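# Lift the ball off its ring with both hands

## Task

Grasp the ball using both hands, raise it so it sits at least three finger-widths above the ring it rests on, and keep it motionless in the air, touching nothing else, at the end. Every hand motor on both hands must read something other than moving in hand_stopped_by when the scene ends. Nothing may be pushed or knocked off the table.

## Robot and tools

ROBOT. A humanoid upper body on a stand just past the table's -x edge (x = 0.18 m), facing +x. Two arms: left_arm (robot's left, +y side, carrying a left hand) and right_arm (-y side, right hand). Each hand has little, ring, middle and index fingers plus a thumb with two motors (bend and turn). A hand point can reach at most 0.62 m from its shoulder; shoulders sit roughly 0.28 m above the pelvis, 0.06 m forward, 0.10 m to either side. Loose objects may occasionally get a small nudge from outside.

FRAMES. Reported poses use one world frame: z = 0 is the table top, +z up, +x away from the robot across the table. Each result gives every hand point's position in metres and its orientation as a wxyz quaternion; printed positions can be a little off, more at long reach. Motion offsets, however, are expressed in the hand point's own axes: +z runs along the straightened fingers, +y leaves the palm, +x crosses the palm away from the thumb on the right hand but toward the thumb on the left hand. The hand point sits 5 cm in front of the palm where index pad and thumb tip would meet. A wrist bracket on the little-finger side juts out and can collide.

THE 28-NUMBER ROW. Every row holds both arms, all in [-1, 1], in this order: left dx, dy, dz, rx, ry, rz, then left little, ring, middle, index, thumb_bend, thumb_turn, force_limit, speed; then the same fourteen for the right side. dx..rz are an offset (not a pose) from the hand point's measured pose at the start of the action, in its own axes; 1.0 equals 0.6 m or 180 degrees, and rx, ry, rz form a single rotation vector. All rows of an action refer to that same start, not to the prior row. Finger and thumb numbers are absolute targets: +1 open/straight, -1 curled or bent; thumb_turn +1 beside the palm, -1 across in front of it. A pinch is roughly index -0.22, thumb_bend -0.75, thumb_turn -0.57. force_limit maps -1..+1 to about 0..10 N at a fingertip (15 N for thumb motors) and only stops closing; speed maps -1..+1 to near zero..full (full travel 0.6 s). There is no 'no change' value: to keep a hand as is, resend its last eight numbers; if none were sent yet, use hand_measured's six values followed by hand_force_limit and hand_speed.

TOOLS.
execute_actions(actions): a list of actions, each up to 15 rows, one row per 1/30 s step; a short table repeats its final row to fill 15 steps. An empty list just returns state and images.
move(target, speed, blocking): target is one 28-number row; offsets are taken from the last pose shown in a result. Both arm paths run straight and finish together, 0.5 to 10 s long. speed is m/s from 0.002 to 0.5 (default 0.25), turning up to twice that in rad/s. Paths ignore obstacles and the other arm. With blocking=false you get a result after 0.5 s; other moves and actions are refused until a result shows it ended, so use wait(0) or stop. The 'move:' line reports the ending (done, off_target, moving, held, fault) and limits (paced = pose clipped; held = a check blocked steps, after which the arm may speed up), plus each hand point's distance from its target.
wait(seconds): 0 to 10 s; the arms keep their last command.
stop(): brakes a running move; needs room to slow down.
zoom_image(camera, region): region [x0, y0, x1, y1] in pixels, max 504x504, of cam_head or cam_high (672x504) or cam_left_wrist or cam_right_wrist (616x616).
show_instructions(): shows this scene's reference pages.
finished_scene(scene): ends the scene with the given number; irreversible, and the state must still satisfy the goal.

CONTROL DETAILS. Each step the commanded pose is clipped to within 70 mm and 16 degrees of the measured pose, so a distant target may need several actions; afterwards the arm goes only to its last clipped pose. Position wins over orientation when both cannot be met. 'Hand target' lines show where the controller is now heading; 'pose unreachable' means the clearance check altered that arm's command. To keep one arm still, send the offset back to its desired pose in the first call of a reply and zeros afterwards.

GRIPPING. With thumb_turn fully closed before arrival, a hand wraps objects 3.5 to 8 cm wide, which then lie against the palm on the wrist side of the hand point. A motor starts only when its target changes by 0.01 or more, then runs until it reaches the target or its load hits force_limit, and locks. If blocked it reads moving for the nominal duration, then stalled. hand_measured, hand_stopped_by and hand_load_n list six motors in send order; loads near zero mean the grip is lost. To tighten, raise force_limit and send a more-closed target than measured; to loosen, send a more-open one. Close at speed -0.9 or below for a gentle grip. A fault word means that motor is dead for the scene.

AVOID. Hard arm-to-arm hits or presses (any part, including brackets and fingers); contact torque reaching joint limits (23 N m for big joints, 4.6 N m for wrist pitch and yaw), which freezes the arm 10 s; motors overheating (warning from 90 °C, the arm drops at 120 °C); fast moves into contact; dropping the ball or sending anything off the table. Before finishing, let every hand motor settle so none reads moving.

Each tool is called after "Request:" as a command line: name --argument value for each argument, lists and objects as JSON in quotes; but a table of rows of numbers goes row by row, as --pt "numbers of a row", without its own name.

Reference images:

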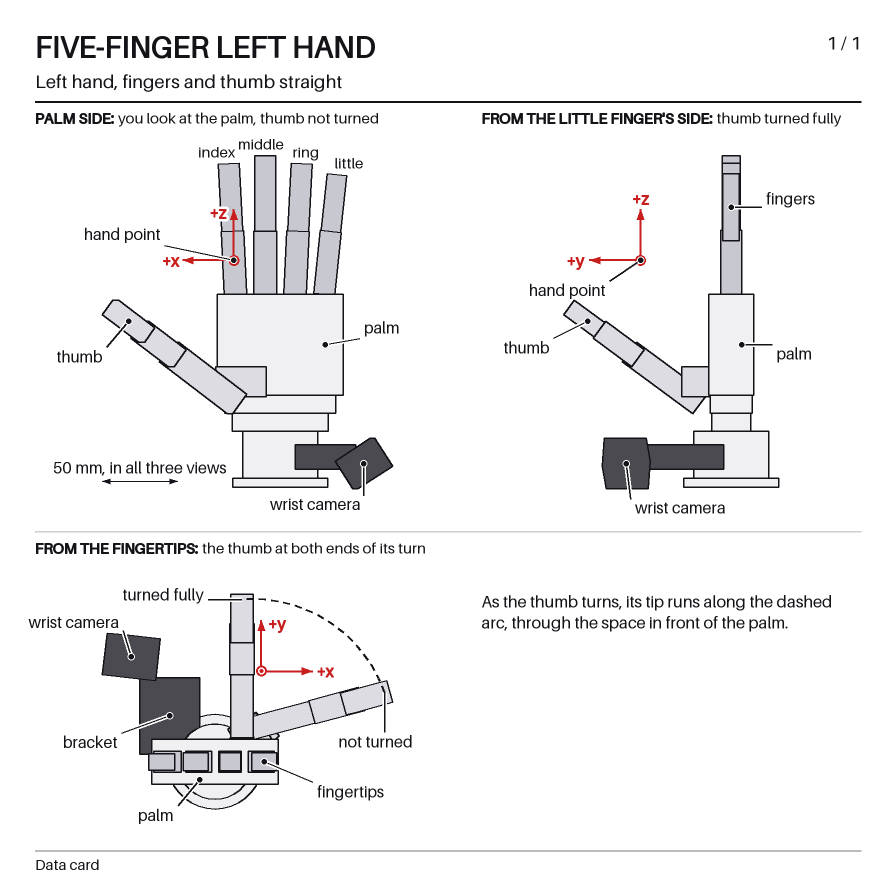

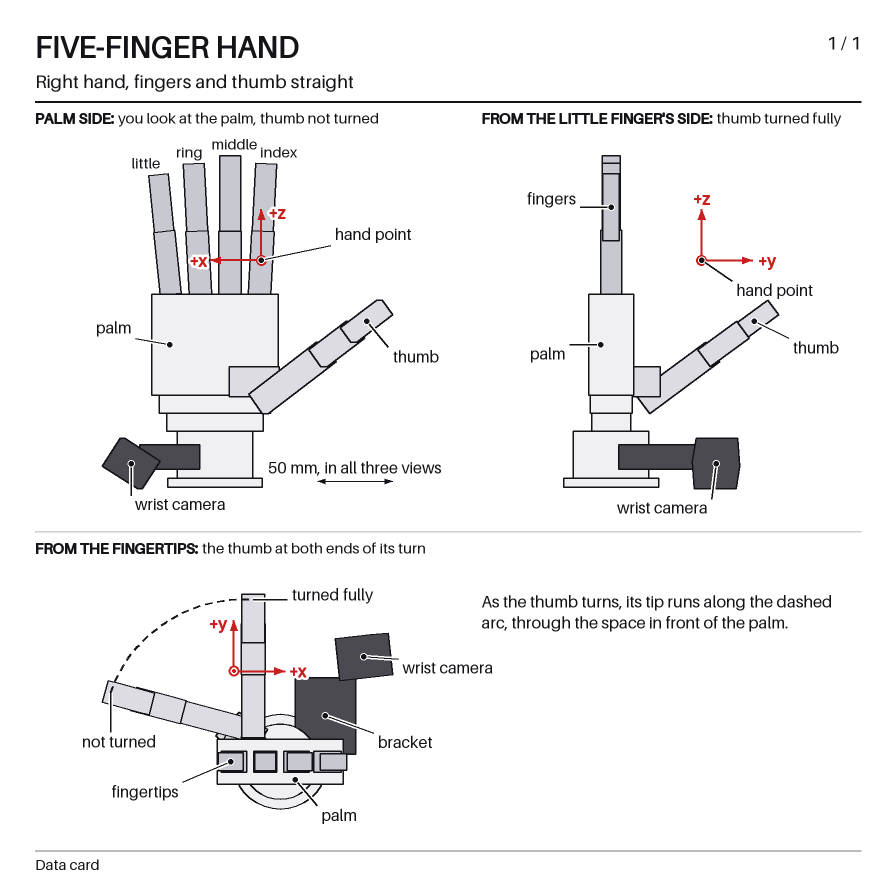

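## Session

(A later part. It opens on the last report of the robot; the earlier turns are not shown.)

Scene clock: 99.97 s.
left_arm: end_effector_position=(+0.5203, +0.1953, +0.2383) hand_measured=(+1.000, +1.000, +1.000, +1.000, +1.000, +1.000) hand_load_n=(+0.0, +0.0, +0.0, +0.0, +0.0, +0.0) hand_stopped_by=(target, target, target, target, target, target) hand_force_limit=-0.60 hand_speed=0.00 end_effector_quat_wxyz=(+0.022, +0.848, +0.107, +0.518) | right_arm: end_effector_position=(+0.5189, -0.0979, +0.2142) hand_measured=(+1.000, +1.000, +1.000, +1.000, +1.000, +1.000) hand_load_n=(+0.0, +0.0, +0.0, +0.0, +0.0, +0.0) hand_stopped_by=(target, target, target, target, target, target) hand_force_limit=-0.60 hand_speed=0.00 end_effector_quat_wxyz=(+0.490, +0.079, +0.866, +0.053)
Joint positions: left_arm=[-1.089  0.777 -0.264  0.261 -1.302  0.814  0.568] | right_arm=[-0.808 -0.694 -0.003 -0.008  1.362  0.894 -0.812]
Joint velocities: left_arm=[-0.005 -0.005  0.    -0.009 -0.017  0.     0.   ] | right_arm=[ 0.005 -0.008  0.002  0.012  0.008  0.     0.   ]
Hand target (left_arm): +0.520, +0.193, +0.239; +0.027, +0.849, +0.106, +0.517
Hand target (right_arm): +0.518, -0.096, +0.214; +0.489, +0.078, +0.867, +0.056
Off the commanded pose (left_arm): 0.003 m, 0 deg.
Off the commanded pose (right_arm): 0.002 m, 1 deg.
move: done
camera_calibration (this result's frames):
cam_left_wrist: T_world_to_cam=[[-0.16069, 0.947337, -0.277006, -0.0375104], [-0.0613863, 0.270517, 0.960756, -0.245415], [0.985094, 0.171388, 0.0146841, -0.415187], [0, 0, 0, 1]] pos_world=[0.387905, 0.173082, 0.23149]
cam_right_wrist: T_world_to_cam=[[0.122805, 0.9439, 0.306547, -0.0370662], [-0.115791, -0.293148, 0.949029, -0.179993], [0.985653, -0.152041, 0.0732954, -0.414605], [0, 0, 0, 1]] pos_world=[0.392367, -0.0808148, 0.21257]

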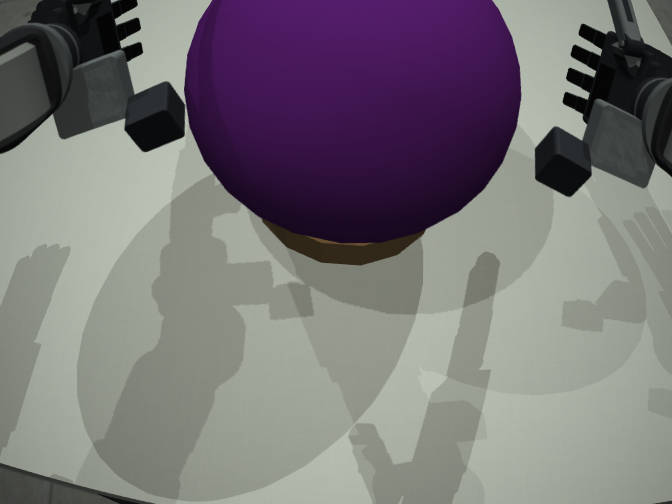

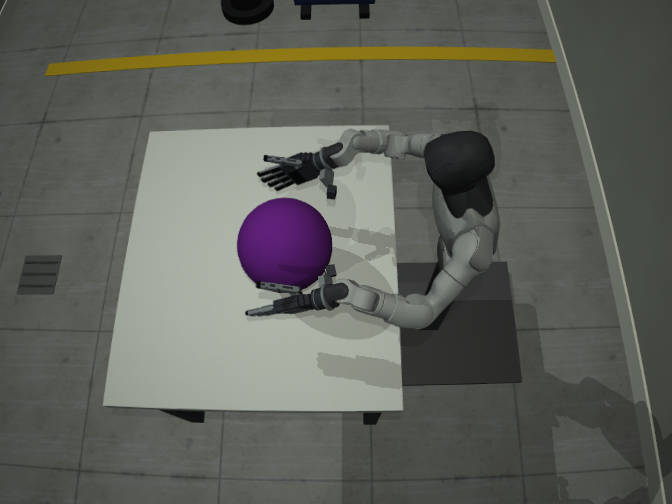

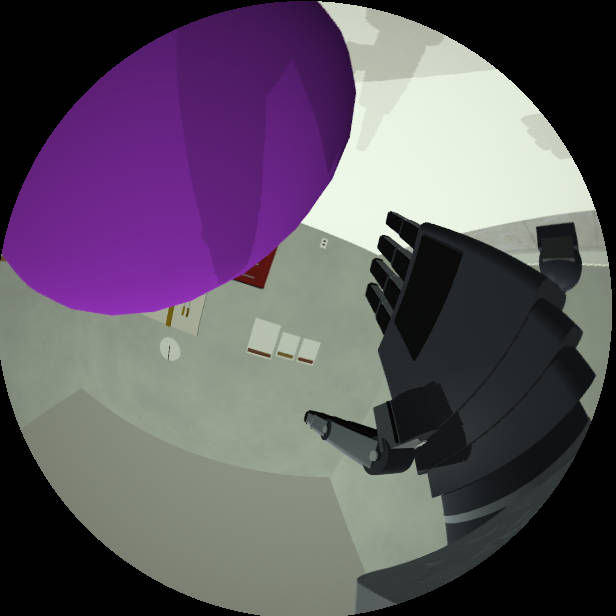

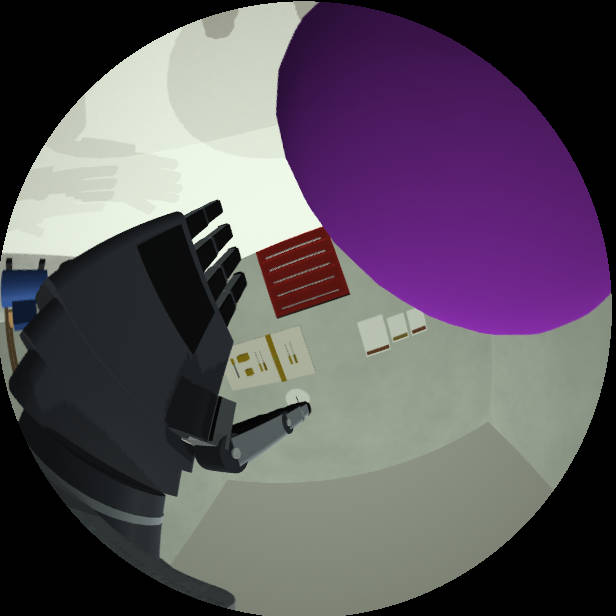

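Request:
move --target '[-0.156,-0.056,0.076,-0.0965,-0.001,-0.085,0.85,0.85,0.85,0.85,1,1,-0.6,0,0.112,-0.043,0.053,-0.076,-0.026,0.087,0.85,0.85,0.85,0.85,1,1,-0.6,0]' --speed 0.15

Scene clock: 123.23 s.
left_arm: end_effector_position=(+0.5165, +0.2069, +0.1304) hand_measured=(+0.850, +0.850, +0.850, +0.850, +1.000, +1.000) hand_load_n=(+0.0, +0.0, +0.0, +0.0, +0.0, +0.0) hand_stopped_by=(target, target, target, target, target, target) hand_force_limit=-0.60 hand_speed=0.00 end_effector_quat_wxyz=(+0.229, +0.814, +0.143, +0.514) | right_arm: end_effector_position=(+0.5077, -0.1067, +0.1370) hand_measured=(+0.850, +0.850, +0.850, +0.850, +1.000, +1.000) hand_load_n=(+0.0, +0.0, +0.0, +0.0, +0.0, +0.0) hand_stopped_by=(target, target, target, target, target, target) hand_force_limit=-0.60 hand_speed=0.00 end_effector_quat_wxyz=(+0.515, +0.141, +0.816, +0.223)
Joint positions: left_arm=[-1.055  0.552 -0.345  1.192 -1.085  0.244 -0.434] | right_arm=[-0.523 -0.522  0.027  0.305  1.108  0.361 -0.107]
Joint velocities: left_arm=[-0.017 -0.014 -0.026  0.075  0.003 -0.015 -0.038] | right_arm=[-0.006 -0.002  0.005  0.008 -0.003  0.     0.   ]
Hand target (left_arm): +0.516, +0.205, +0.130; +0.228, +0.815, +0.140, +0.514
Hand target (right_arm): +0.508, -0.106, +0.137; +0.516, +0.139, +0.816, +0.222
Off the commanded pose (left_arm): 0.006 m, 1 deg.
Off the commanded pose (right_arm): 0.004 m, 1 deg.
move: off_target (left_arm, right_arm)
camera_calibration (this result's frames):
cam_left_wrist: T_world_to_cam=[[-0.000598783, 0.778114, -0.628123, -0.0809268], [-0.0579611, 0.627041, 0.776827, -0.196608], [0.998319, 0.0368719, 0.0447249, -0.39472], [0, 0, 0, 1]] pos_world=[0.382612, 0.200805, 0.119552]
cam_right_wrist: T_world_to_cam=[[0.0256718, 0.77819, 0.627503, -0.0160069], [-0.191521, -0.612254, 0.767114, -0.0812589], [0.981153, -0.139874, 0.133322, -0.403935], [0, 0, 0, 1]] pos_world=[0.38117, -0.0937944, 0.126233]

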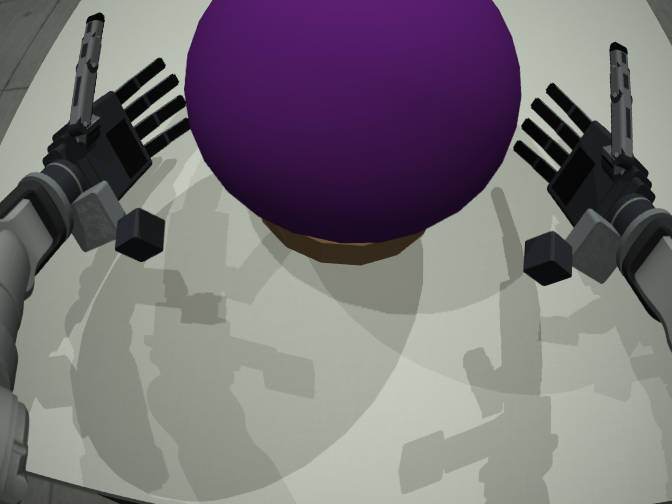

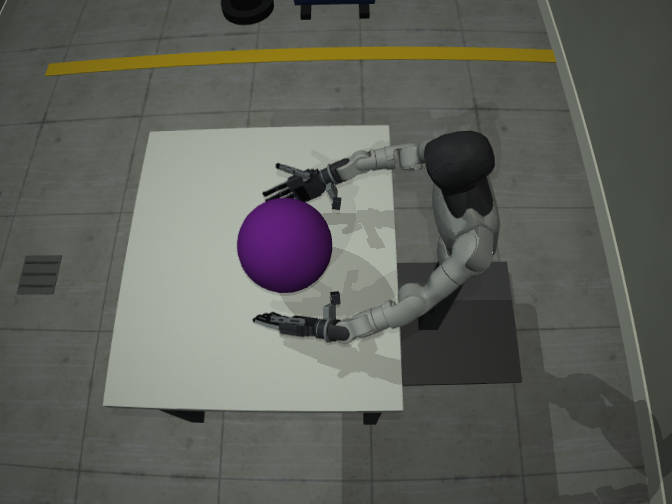

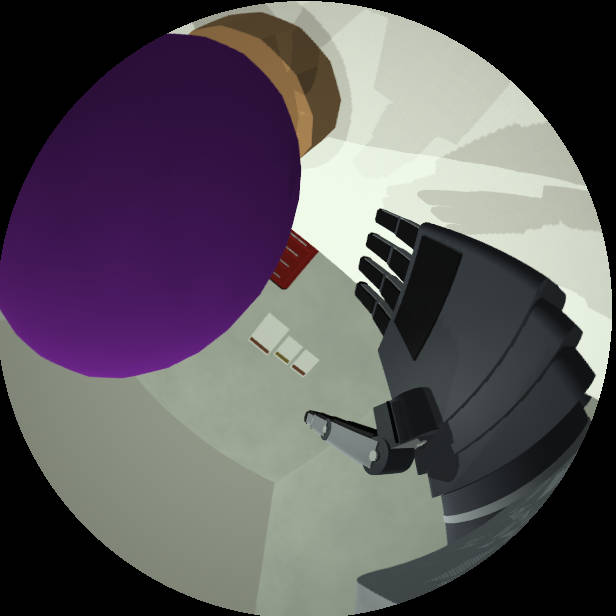

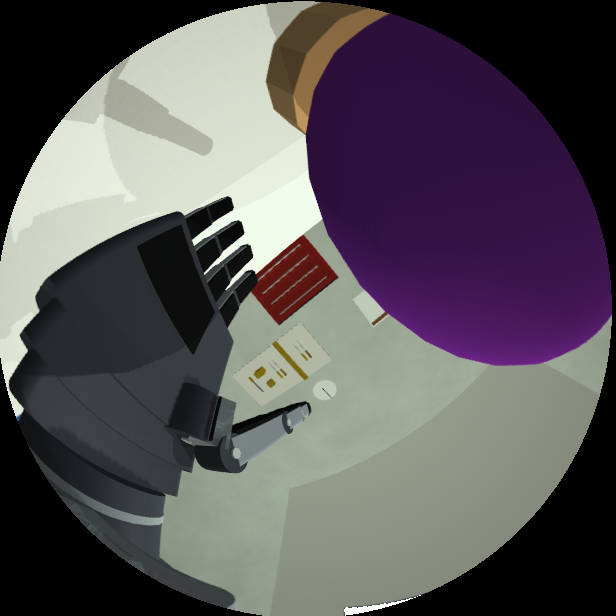

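Request:
move --target '[-0.064,0.109,0.02,0,0,0,0.85,0.85,0.85,0.85,1,1,-0.6,0,0.061,0.115,0.029,0,0,0,0.85,0.85,0.85,0.85,1,1,-0.6,0]' --speed 0.05

Scene clock: 130.43 s.
left_arm: end_effector_position=(+0.5115, +0.1327, +0.1294) hand_measured=(+0.850, +0.850, +0.850, +0.850, +1.000, +1.000) hand_load_n=(+0.0, +0.0, +0.0, +0.0, +0.0, +0.0) hand_stopped_by=(target, target, target, target, target, target) hand_force_limit=-0.60 hand_speed=0.00 end_effector_quat_wxyz=(+0.223, +0.816, +0.141, +0.515) | right_arm: end_effector_position=(+0.5100, -0.0357, +0.1349) hand_measured=(+0.850, +0.850, +0.850, +0.850, +1.000, +1.000) hand_load_n=(+0.0, +0.0, +0.0, +0.0, +0.0, +0.0) hand_stopped_by=(target, target, target, target, target, target) hand_force_limit=-0.60 hand_speed=0.00 end_effector_quat_wxyz=(+0.515, +0.148, +0.816, +0.214)
Joint positions: left_arm=[-0.853  0.454 -0.346  0.661 -1.122  0.272 -0.009] | right_arm=[-0.593 -0.317  0.145  0.258  1.014  0.283 -0.333]
Joint velocities: left_arm=[-0.002  0.006 -0.002  0.002  0.     0.     0.005] | right_arm=[-0.005  0.003  0.008  0.011 -0.015 -0.002  0.   ]
Hand target (left_arm): +0.511, +0.128, +0.130; +0.226, +0.815, +0.137, +0.516
Hand target (right_arm): +0.510, -0.028, +0.139; +0.517, +0.142, +0.814, +0.223
Off the commanded pose (left_arm): 0.003 m, 1 deg.
Off the commanded pose (right_arm): 0.010 m, 1 deg.
move: off_target (right_arm)
camera_calibration (this result's frames):
cam_left_wrist: T_world_to_cam=[[-0.00216084, 0.786477, -0.617616, -0.0254713], [-0.0596341, 0.616417, 0.785159, -0.148379], [0.998218, 0.0385275, 0.0455688, -0.387268], [0, 0, 0, 1]] pos_world=[0.377674, 0.126417, 0.118417]
cam_right_wrist: T_world_to_cam=[[0.0447806, 0.781691, 0.622056, -0.0789302], [-0.199158, -0.603196, 0.772328, -0.0322657], [0.978944, -0.158473, 0.128669, -0.394902], [0, 0, 0, 1]] pos_world=[0.383695, -0.0203447, 0.12483]

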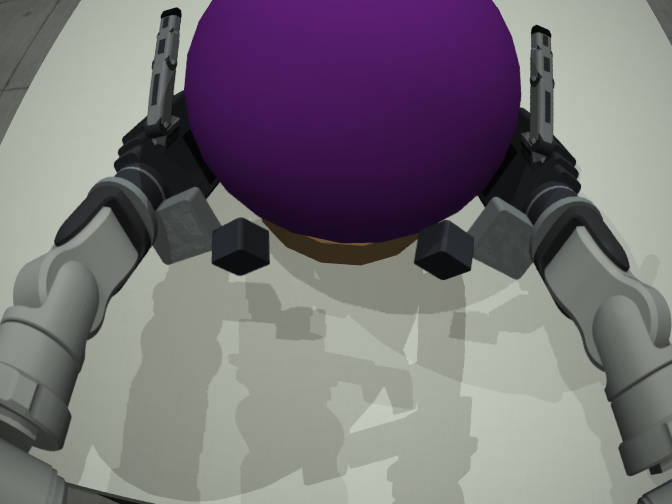

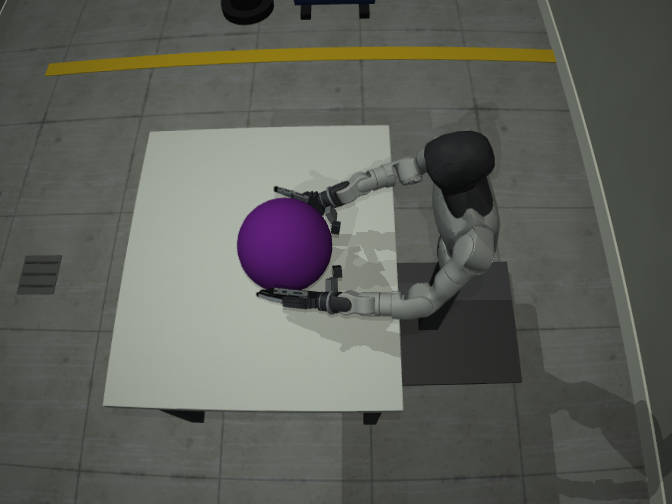

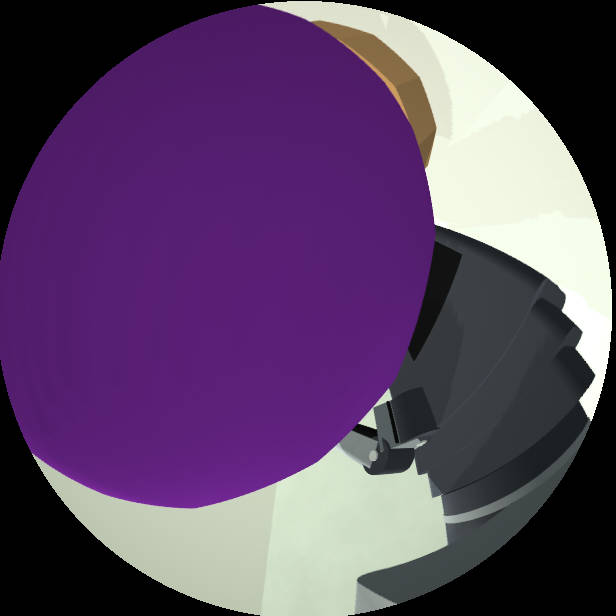

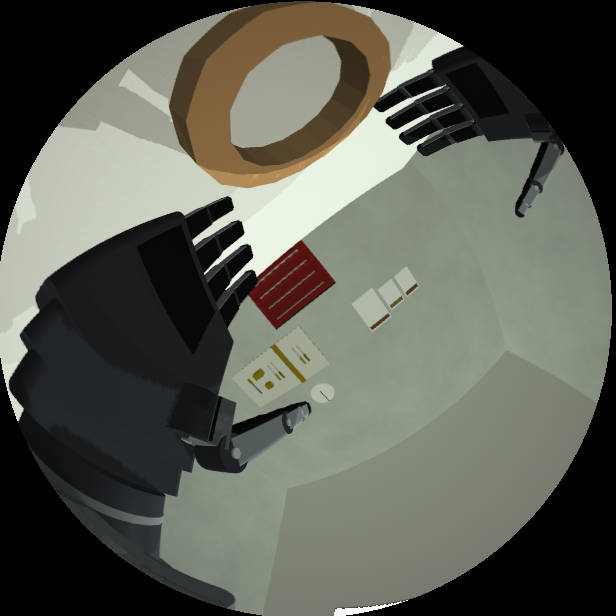

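Request:
move --target '[-0.02,0.043,0.017,-0.02,0,0,0.2,0.2,0.2,0.2,1,1,-0.5,-0.8,0.023,0.043,0.011,-0.02,0,0,0.2,0.2,0.2,0.2,1,1,-0.5,-0.8]' --speed 0.04

Scene clock: 140.27 s.
left_arm: end_effector_position=(+0.5186, +0.1337, +0.1223) hand_measured=(+0.696, +0.574, +0.574, +0.508, +1.000, +1.000) hand_load_n=(+0.0, +0.0, +0.0, +4.5, +0.0, +0.0) hand_stopped_by=(force, force, force, force, target, target) hand_force_limit=-0.50 hand_speed=-0.80 end_effector_quat_wxyz=(+0.214, +0.812, +0.149, +0.523) | right_arm: end_effector_position=(+0.5156, -0.0345, +0.1242) hand_measured=(+0.464, +0.530, +0.540, +0.474, +1.000, +1.000) hand_load_n=(+2.5, +0.0, +0.0, +2.5, +0.0, +0.0) hand_stopped_by=(force, force, force, force, target, target) hand_force_limit=-0.50 hand_speed=-0.80 end_effector_quat_wxyz=(+0.522, +0.154, +0.813, +0.206)
Joint positions: left_arm=[-0.891  0.407 -0.358  0.781 -1.094  0.196 -0.041] | right_arm=[-0.621 -0.285  0.169  0.365  0.978  0.199 -0.301]
Joint velocities: left_arm=[-0.005 -0.012 -0.006  0.     0.015  0.     0.   ] | right_arm=[ 0.006  0.    -0.005  0.    -0.011  0.     0.   ]
Hand target (left_arm): +0.516, +0.103, +0.131; +0.249, +0.808, +0.125, +0.520
Hand target (right_arm): +0.510, -0.006, +0.135; +0.519, +0.131, +0.809, +0.241
Off the commanded pose (left_arm): 0.032 m, 5 deg.
Off the commanded pose (right_arm): 0.031 m, 5 deg.
move: off_target (left_arm, right_arm)
camera_calibration (this result's frames):
cam_left_wrist: T_world_to_cam=[[-0.0168967, 0.790166, -0.61266, -0.024059], [-0.0841512, 0.60945, 0.788346, -0.129743], [0.99631, 0.0648765, 0.0561957, -0.39791], [0, 0, 0, 1]] pos_world=[0.385117, 0.123897, 0.109903]
cam_right_wrist: T_world_to_cam=[[0.0573443, 0.785294, 0.616461, -0.079118], [-0.218875, -0.592566, 0.775215, -0.01191], [0.974066, -0.179382, 0.137901, -0.398133], [0, 0, 0, 1]] pos_world=[0.389738, -0.0163445, 0.112909]

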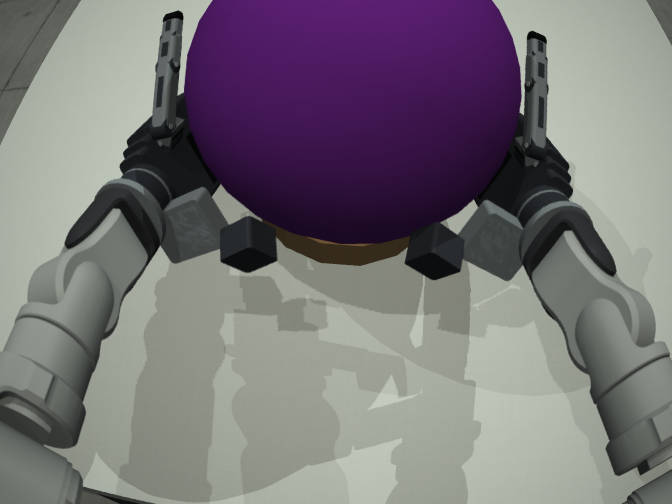

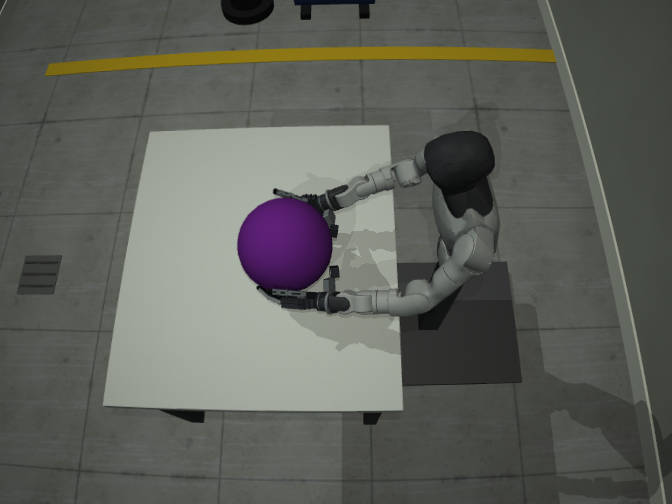

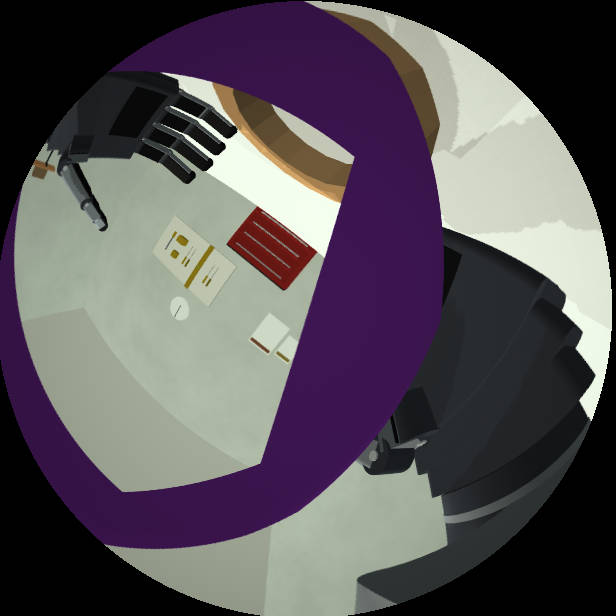

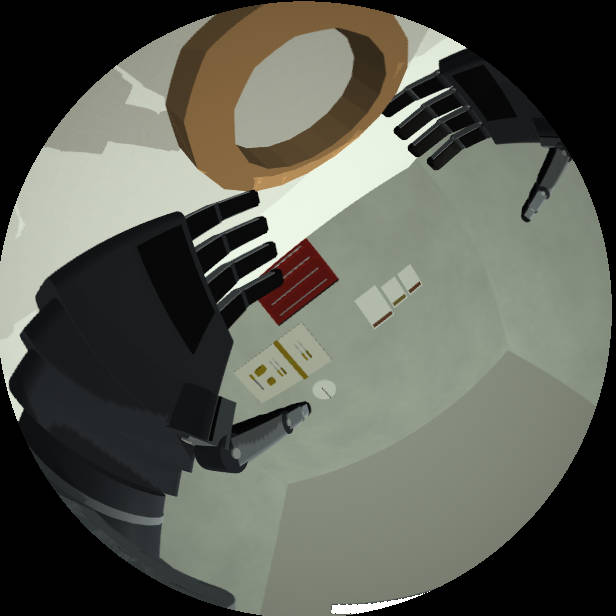

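Request:
execute_actions --actions '[[[-0.006,0.06,-0.002,-0.028,0,0,0.2,0.2,0.2,0.2,1,1,-0.5,-0.8,0.006,0.06,-0.004,-0.028,0,0,0.2,0.2,0.2,0.2,1,1,-0.5,-0.8],[-0.006,0.06,-0.002,-0.028,0,0,0.2,0.2,0.2,0.2,1,1,-0.5,-0.8,0.006,0.06,-0.004,-0.028,0,0,0.2,0.2,0.2,0.2,1,1,-0.5,-0.8],[-0.006,0.06,-0.002,-0.028,0,0,0.2,0.2,0.2,0.2,1,1,-0.5,-0.8,0.006,0.06,-0.004,-0.028,0,0,0.2,0.2,0.2,0.2,1,1,-0.5,-0.8],[0,0.066,-0.006,-0.028,0,0,0.2,0.2,0.2,0.2,1,1,-0.5,-0.8,0,0.066,-0.007,-0.028,0,0,0.2,0.2,0.2,0.2,1,1,-0.5,-0.8],[0,0.066,-0.006,-0.028,0,0,0.2,0.2,0.2,0.2,1,1,-0.5,-0.8,0,0.066,-0.007,-0.028,0,0,0.2,0.2,0.2,0.2,1,1,-0.5,-0.8],[0,0.066,-0.006,-0.028,0,0,0.2,0.2,0.2,0.2,1,1,-0.5,-0.8,0,0.066,-0.007,-0.028,0,0,0.2,0.2,0.2,0.2,1,1,-0.5,-0.8],[0.005,0.071,-0.009,-0.028,0,0,0.2,0.2,0.2,0.2,1,1,-0.5,-0.8,-0.005,0.071,-0.01,-0.028,0,0,0.2,0.2,0.2,0.2,1,1,-0.5,-0.8]]]'

Request:
wait --seconds 0.5

Scene clock: 155.60 s.
left_arm: end_effector_position=(+0.5223, +0.1394, +0.1496) hand_measured=(+0.696, +0.576, +0.574, +0.508, +1.000, +1.000) hand_load_n=(+0.0, +7.0, +2.0, +2.0, +0.0, +0.0) hand_stopped_by=(force, force, force, force, target, target) hand_force_limit=-0.50 hand_speed=-0.80 end_effector_quat_wxyz=(+0.212, +0.796, +0.157, +0.545) | right_arm: end_effector_position=(+0.5191, -0.0294, +0.1471) hand_measured=(+0.464, +0.530, +0.540, +0.474, +1.000, +1.000) hand_load_n=(+3.5, +1.0, +0.0, +2.0, +0.0, +0.0) hand_stopped_by=(force, force, force, force, target, target) hand_force_limit=-0.50 hand_speed=-0.80 end_effector_quat_wxyz=(+0.538, +0.154, +0.801, +0.215)
Joint positions: left_arm=[-0.876  0.439 -0.338  0.656 -1.122  0.21   0.038] | right_arm=[-0.639 -0.287  0.168  0.311  0.988  0.204 -0.335]
Joint velocities: left_arm=[-0.072  0.078  0.044 -0.103 -0.038 -0.07   0.   ] | right_arm=[-0.149 -0.015  0.005 -0.023  0.002 -0.044  0.   ]
Hand target (left_arm): +0.515, +0.100, +0.149; +0.248, +0.801, +0.125, +0.530
Hand target (right_arm): +0.512, -0.001, +0.151; +0.529, +0.131, +0.803, +0.241
Off the commanded pose (left_arm): 0.041 m, 6 deg.
Off the commanded pose (right_arm): 0.030 m, 4 deg.
camera_calibration (this result's frames):
cam_left_wrist: T_world_to_cam=[[-0.0107937, 0.787065, -0.616776, -0.0139032], [-0.140654, 0.609484, 0.780222, -0.123756], [0.99, 0.0951735, 0.104125, -0.411594], [0, 0, 0, 1]] pos_world=[0.389921, 0.125543, 0.130839]
cam_right_wrist: T_world_to_cam=[[0.0318642, 0.776556, 0.629242, -0.0863059], [-0.252024, -0.602976, 0.756904, -0.00629634], [0.967196, -0.182702, 0.176498, -0.406008], [0, 0, 0, 1]] pos_world=[0.393853, -0.0109538, 0.130732]

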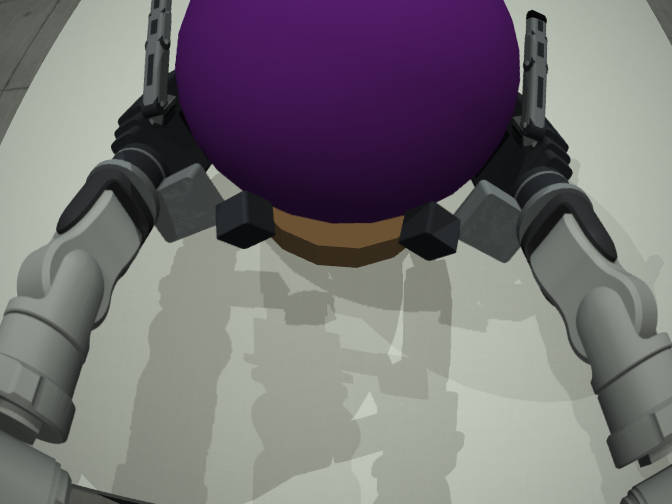

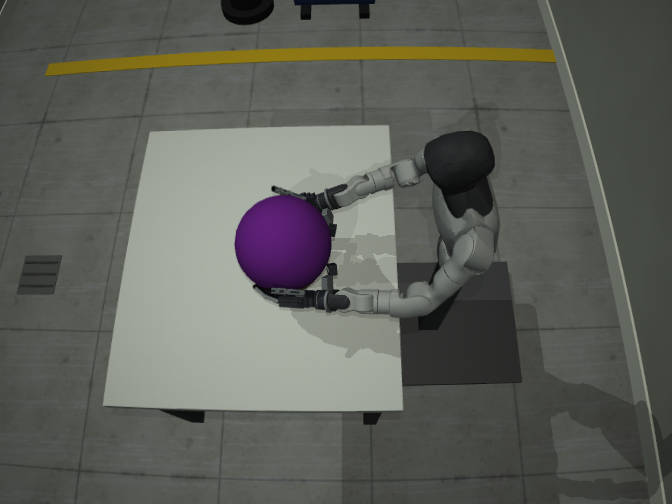

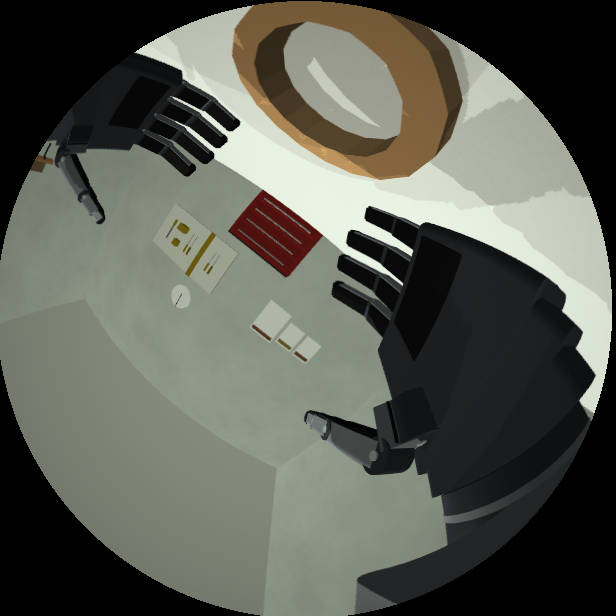

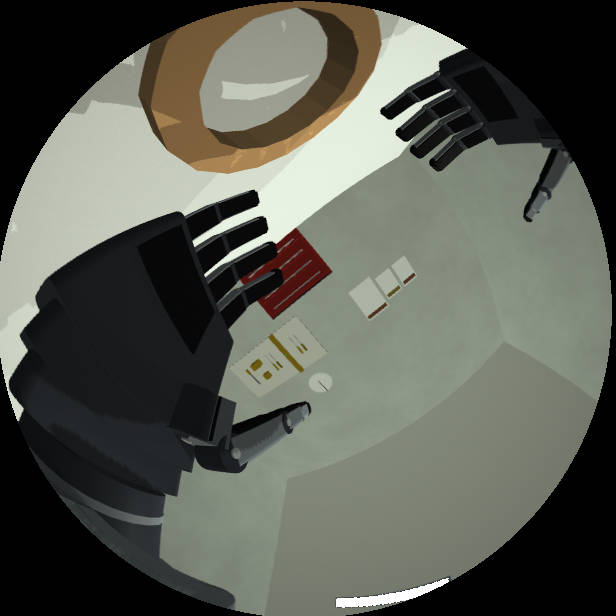

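Scene clock: 156.10 s.
left_arm: end_effector_position=(+0.5221, +0.1395, +0.1501) hand_measured=(+0.696, +0.576, +0.574, +0.508, +1.000, +1.000) hand_load_n=(+0.0, +7.0, +2.0, +1.5, +0.0, +0.0) hand_stopped_by=(force, force, force, force, target, target) hand_force_limit=-0.50 hand_speed=-0.80 end_effector_quat_wxyz=(+0.211, +0.796, +0.157, +0.546) | right_arm: end_effector_position=(+0.5189, -0.0293, +0.1469) hand_measured=(+0.464, +0.530, +0.540, +0.474, +1.000, +1.000) hand_load_n=(+3.5, +1.0, +0.0, +2.5, +0.0, +0.0) hand_stopped_by=(force, force, force, force, target, target) hand_force_limit=-0.50 hand_speed=-0.80 end_effector_quat_wxyz=(+0.538, +0.154, +0.801, +0.215)
Joint positions: left_arm=[-0.874  0.442 -0.339  0.652 -1.123  0.211  0.039] | right_arm=[-0.638 -0.287  0.169  0.311  0.988  0.202 -0.335]
Joint velocities: left_arm=[0.002 0.02  0.    0.015 0.    0.    0.   ] | right_arm=[-0.003  0.003  0.003 -0.005 -0.005  0.     0.   ]
Hand target (left_arm): +0.515, +0.100, +0.149; +0.248, +0.801, +0.125, +0.530
Hand target (right_arm): +0.512, -0.001, +0.151; +0.529, +0.131, +0.803, +0.241
Off the commanded pose (left_arm): 0.041 m, 6 deg.
Off the commanded pose (right_arm): 0.030 m, 4 deg.
wait: 0.50 s; at rest by 0.37 s
camera_calibration (this result's frames):
cam_left_wrist: T_world_to_cam=[[-0.0098705, 0.78783, -0.615814, -0.0143979], [-0.14122, 0.608573, 0.78083, -0.123895], [0.989929, 0.0946725, 0.105251, -0.411529], [0, 0, 0, 1]] pos_world=[0.389746, 0.125703, 0.131188]
cam_right_wrist: T_world_to_cam=[[0.0314619, 0.776771, 0.628997, -0.0860859], [-0.2522, -0.602776, 0.757005, -0.00609061], [0.967164, -0.18245, 0.176937, -0.405804], [0, 0, 0, 1]] pos_world=[0.393651, -0.0108411, 0.13056]

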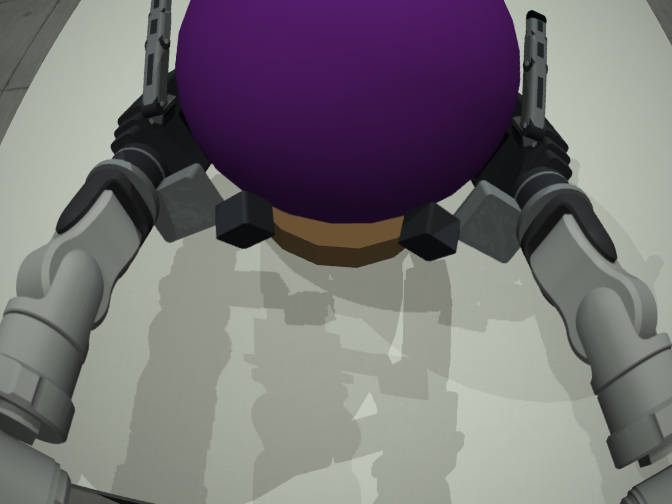

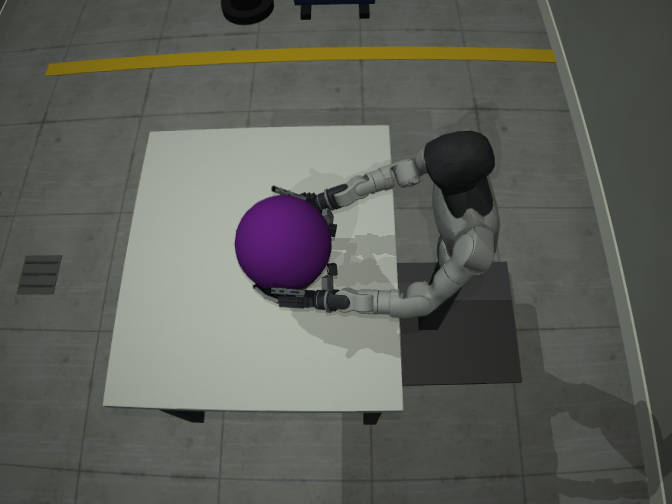

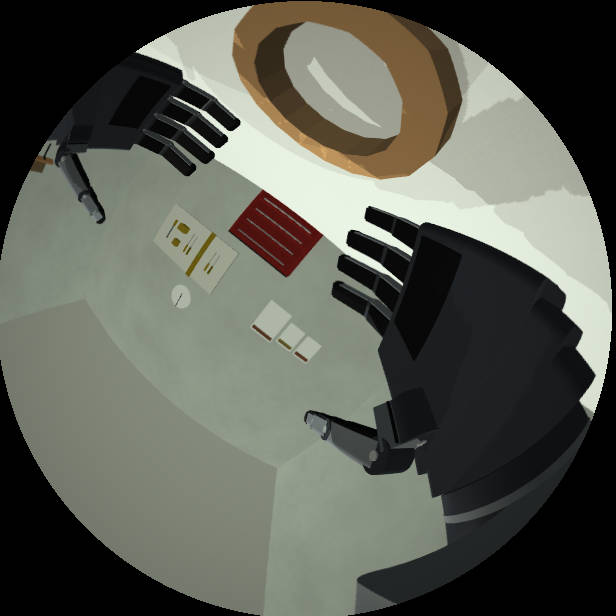

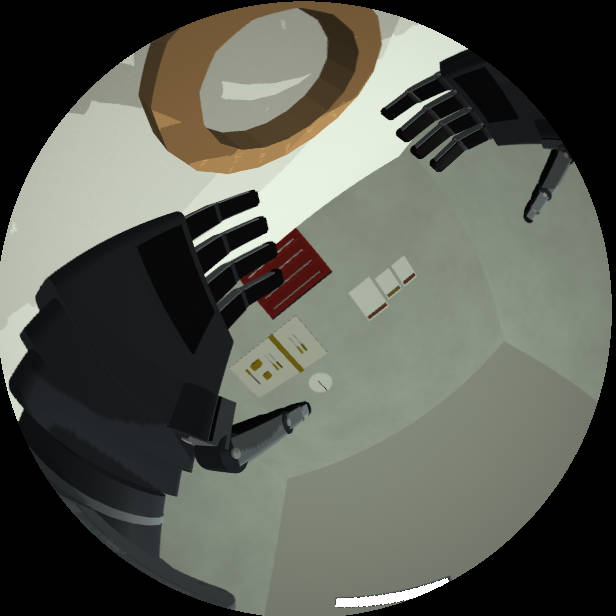

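Request:
execute_actions --actions '[[[-0.012,0.071,-0.013,-0.031,0,0,0.3,0.2,0.2,0.2,1,1,-0.5,-0.8,0,0.061,-0.017,-0.022,0,0,0.2,0.2,0.2,0.2,1,1,-0.5,-0.8]],[[-0.009,0.073,-0.014,-0.031,0,0,0.3,0.2,0.2,0.2,1,1,-0.5,-0.8,-0.002,0.063,-0.018,-0.022,0,0,0.2,0.2,0.2,0.2,1,1,-0.5,-0.8]]]'

Scene clock: 166.10 s.
left_arm: end_effector_position=(+0.5162, +0.1409, +0.1928) hand_measured=(+0.532, +0.574, +0.574, +0.508, +1.000, +1.000) hand_load_n=(+2.5, +4.0, +1.5, +4.0, +0.0, +0.0) hand_stopped_by=(force, force, force, force, target, target) hand_force_limit=-0.50 hand_speed=-0.80 end_effector_quat_wxyz=(+0.211, +0.761, +0.162, +0.591) | right_arm: end_effector_position=(+0.5140, -0.0277, +0.1918) hand_measured=(+0.464, +0.530, +0.540, +0.474, +1.000, +1.000) hand_load_n=(+4.0, +1.0, +0.0, +2.5, +0.0, +0.0) hand_stopped_by=(force, force, force, force, target, target) hand_force_limit=-0.50 hand_speed=-0.80 end_effector_quat_wxyz=(+0.573, +0.160, +0.774, +0.217)
Joint positions: left_arm=[-0.813  0.471 -0.319  0.431 -1.142  0.174  0.151] | right_arm=[-0.622 -0.298  0.171  0.123  0.996  0.212 -0.455]
Joint velocities: left_arm=[ 0.025 -0.015  0.     0.003 -0.005  0.004  0.009] | right_arm=[ 0.02   0.     0.018  0.008  0.002  0.006 -0.011]
Hand target (left_arm): +0.509, +0.102, +0.192; +0.248, +0.767, +0.130, +0.577
Hand target (right_arm): +0.507, -0.000, +0.193; +0.562, +0.138, +0.779, +0.242
Off the commanded pose (left_arm): 0.040 m, 6 deg.
Off the commanded pose (right_arm): 0.030 m, 4 deg.
camera_calibration (this result's frames):
cam_left_wrist: T_world_to_cam=[[0.0261612, 0.78381, -0.620449, -0.00641219], [-0.248811, 0.606235, 0.755362, -0.098125], [0.968199, 0.134614, 0.210881, -0.425103], [0, 0, 0, 1]] pos_world=[0.387337, 0.121737, 0.159787]
cam_right_wrist: T_world_to_cam=[[0.0024181, 0.769522, 0.638616, -0.102455], [-0.333128, -0.601521, 0.726084, 0.00724927], [0.942879, -0.214496, 0.254895, -0.412094], [0, 0, 0, 1]] pos_world=[0.391217, -0.00519053, 0.165206]

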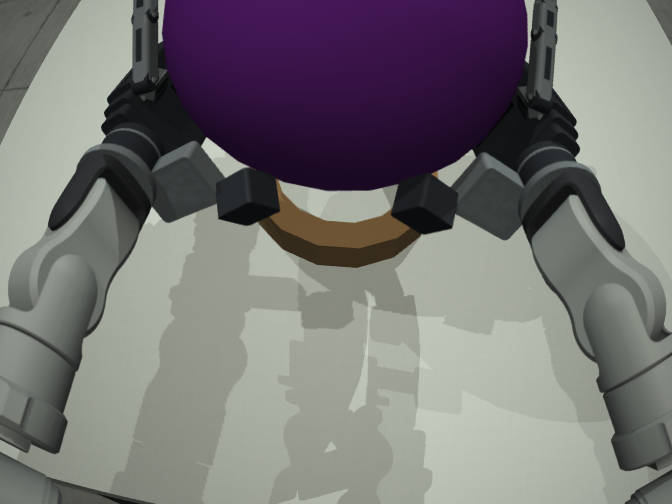

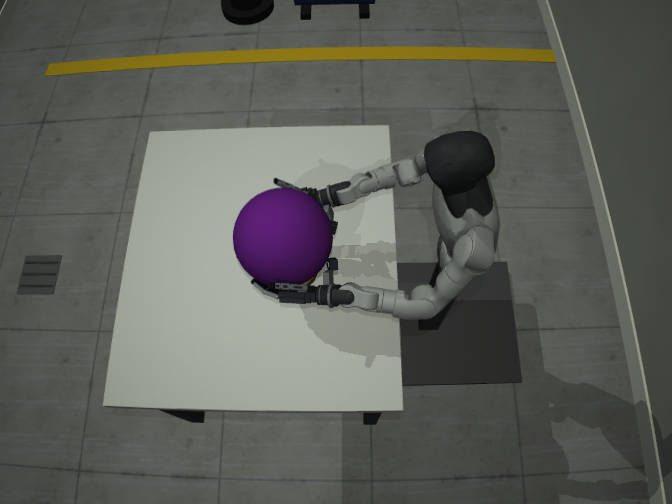

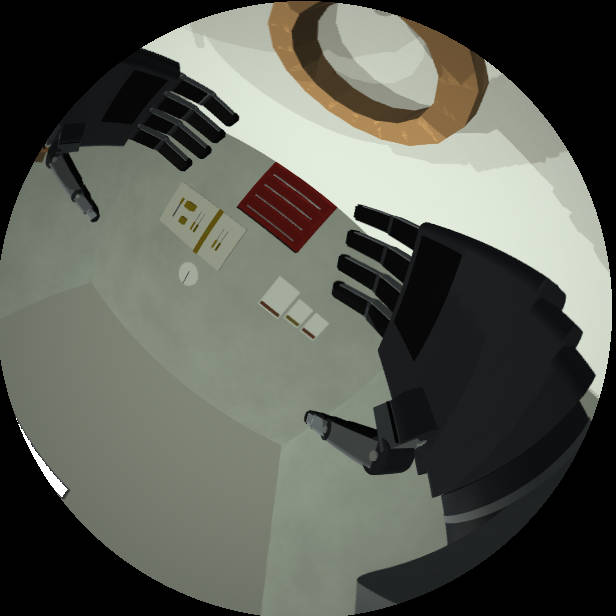

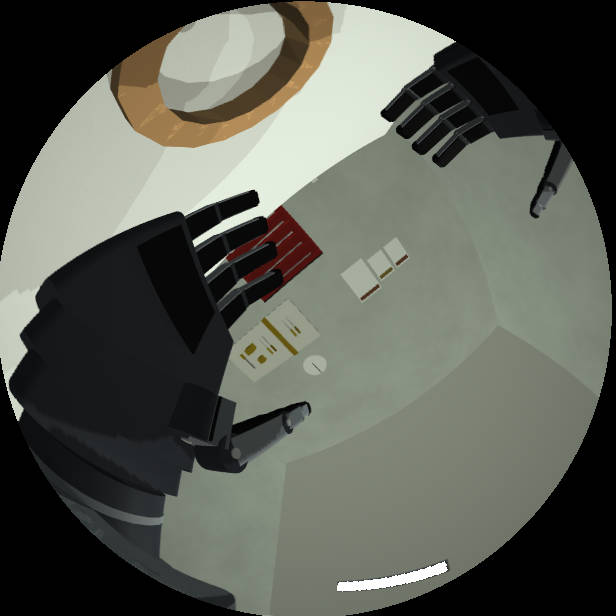

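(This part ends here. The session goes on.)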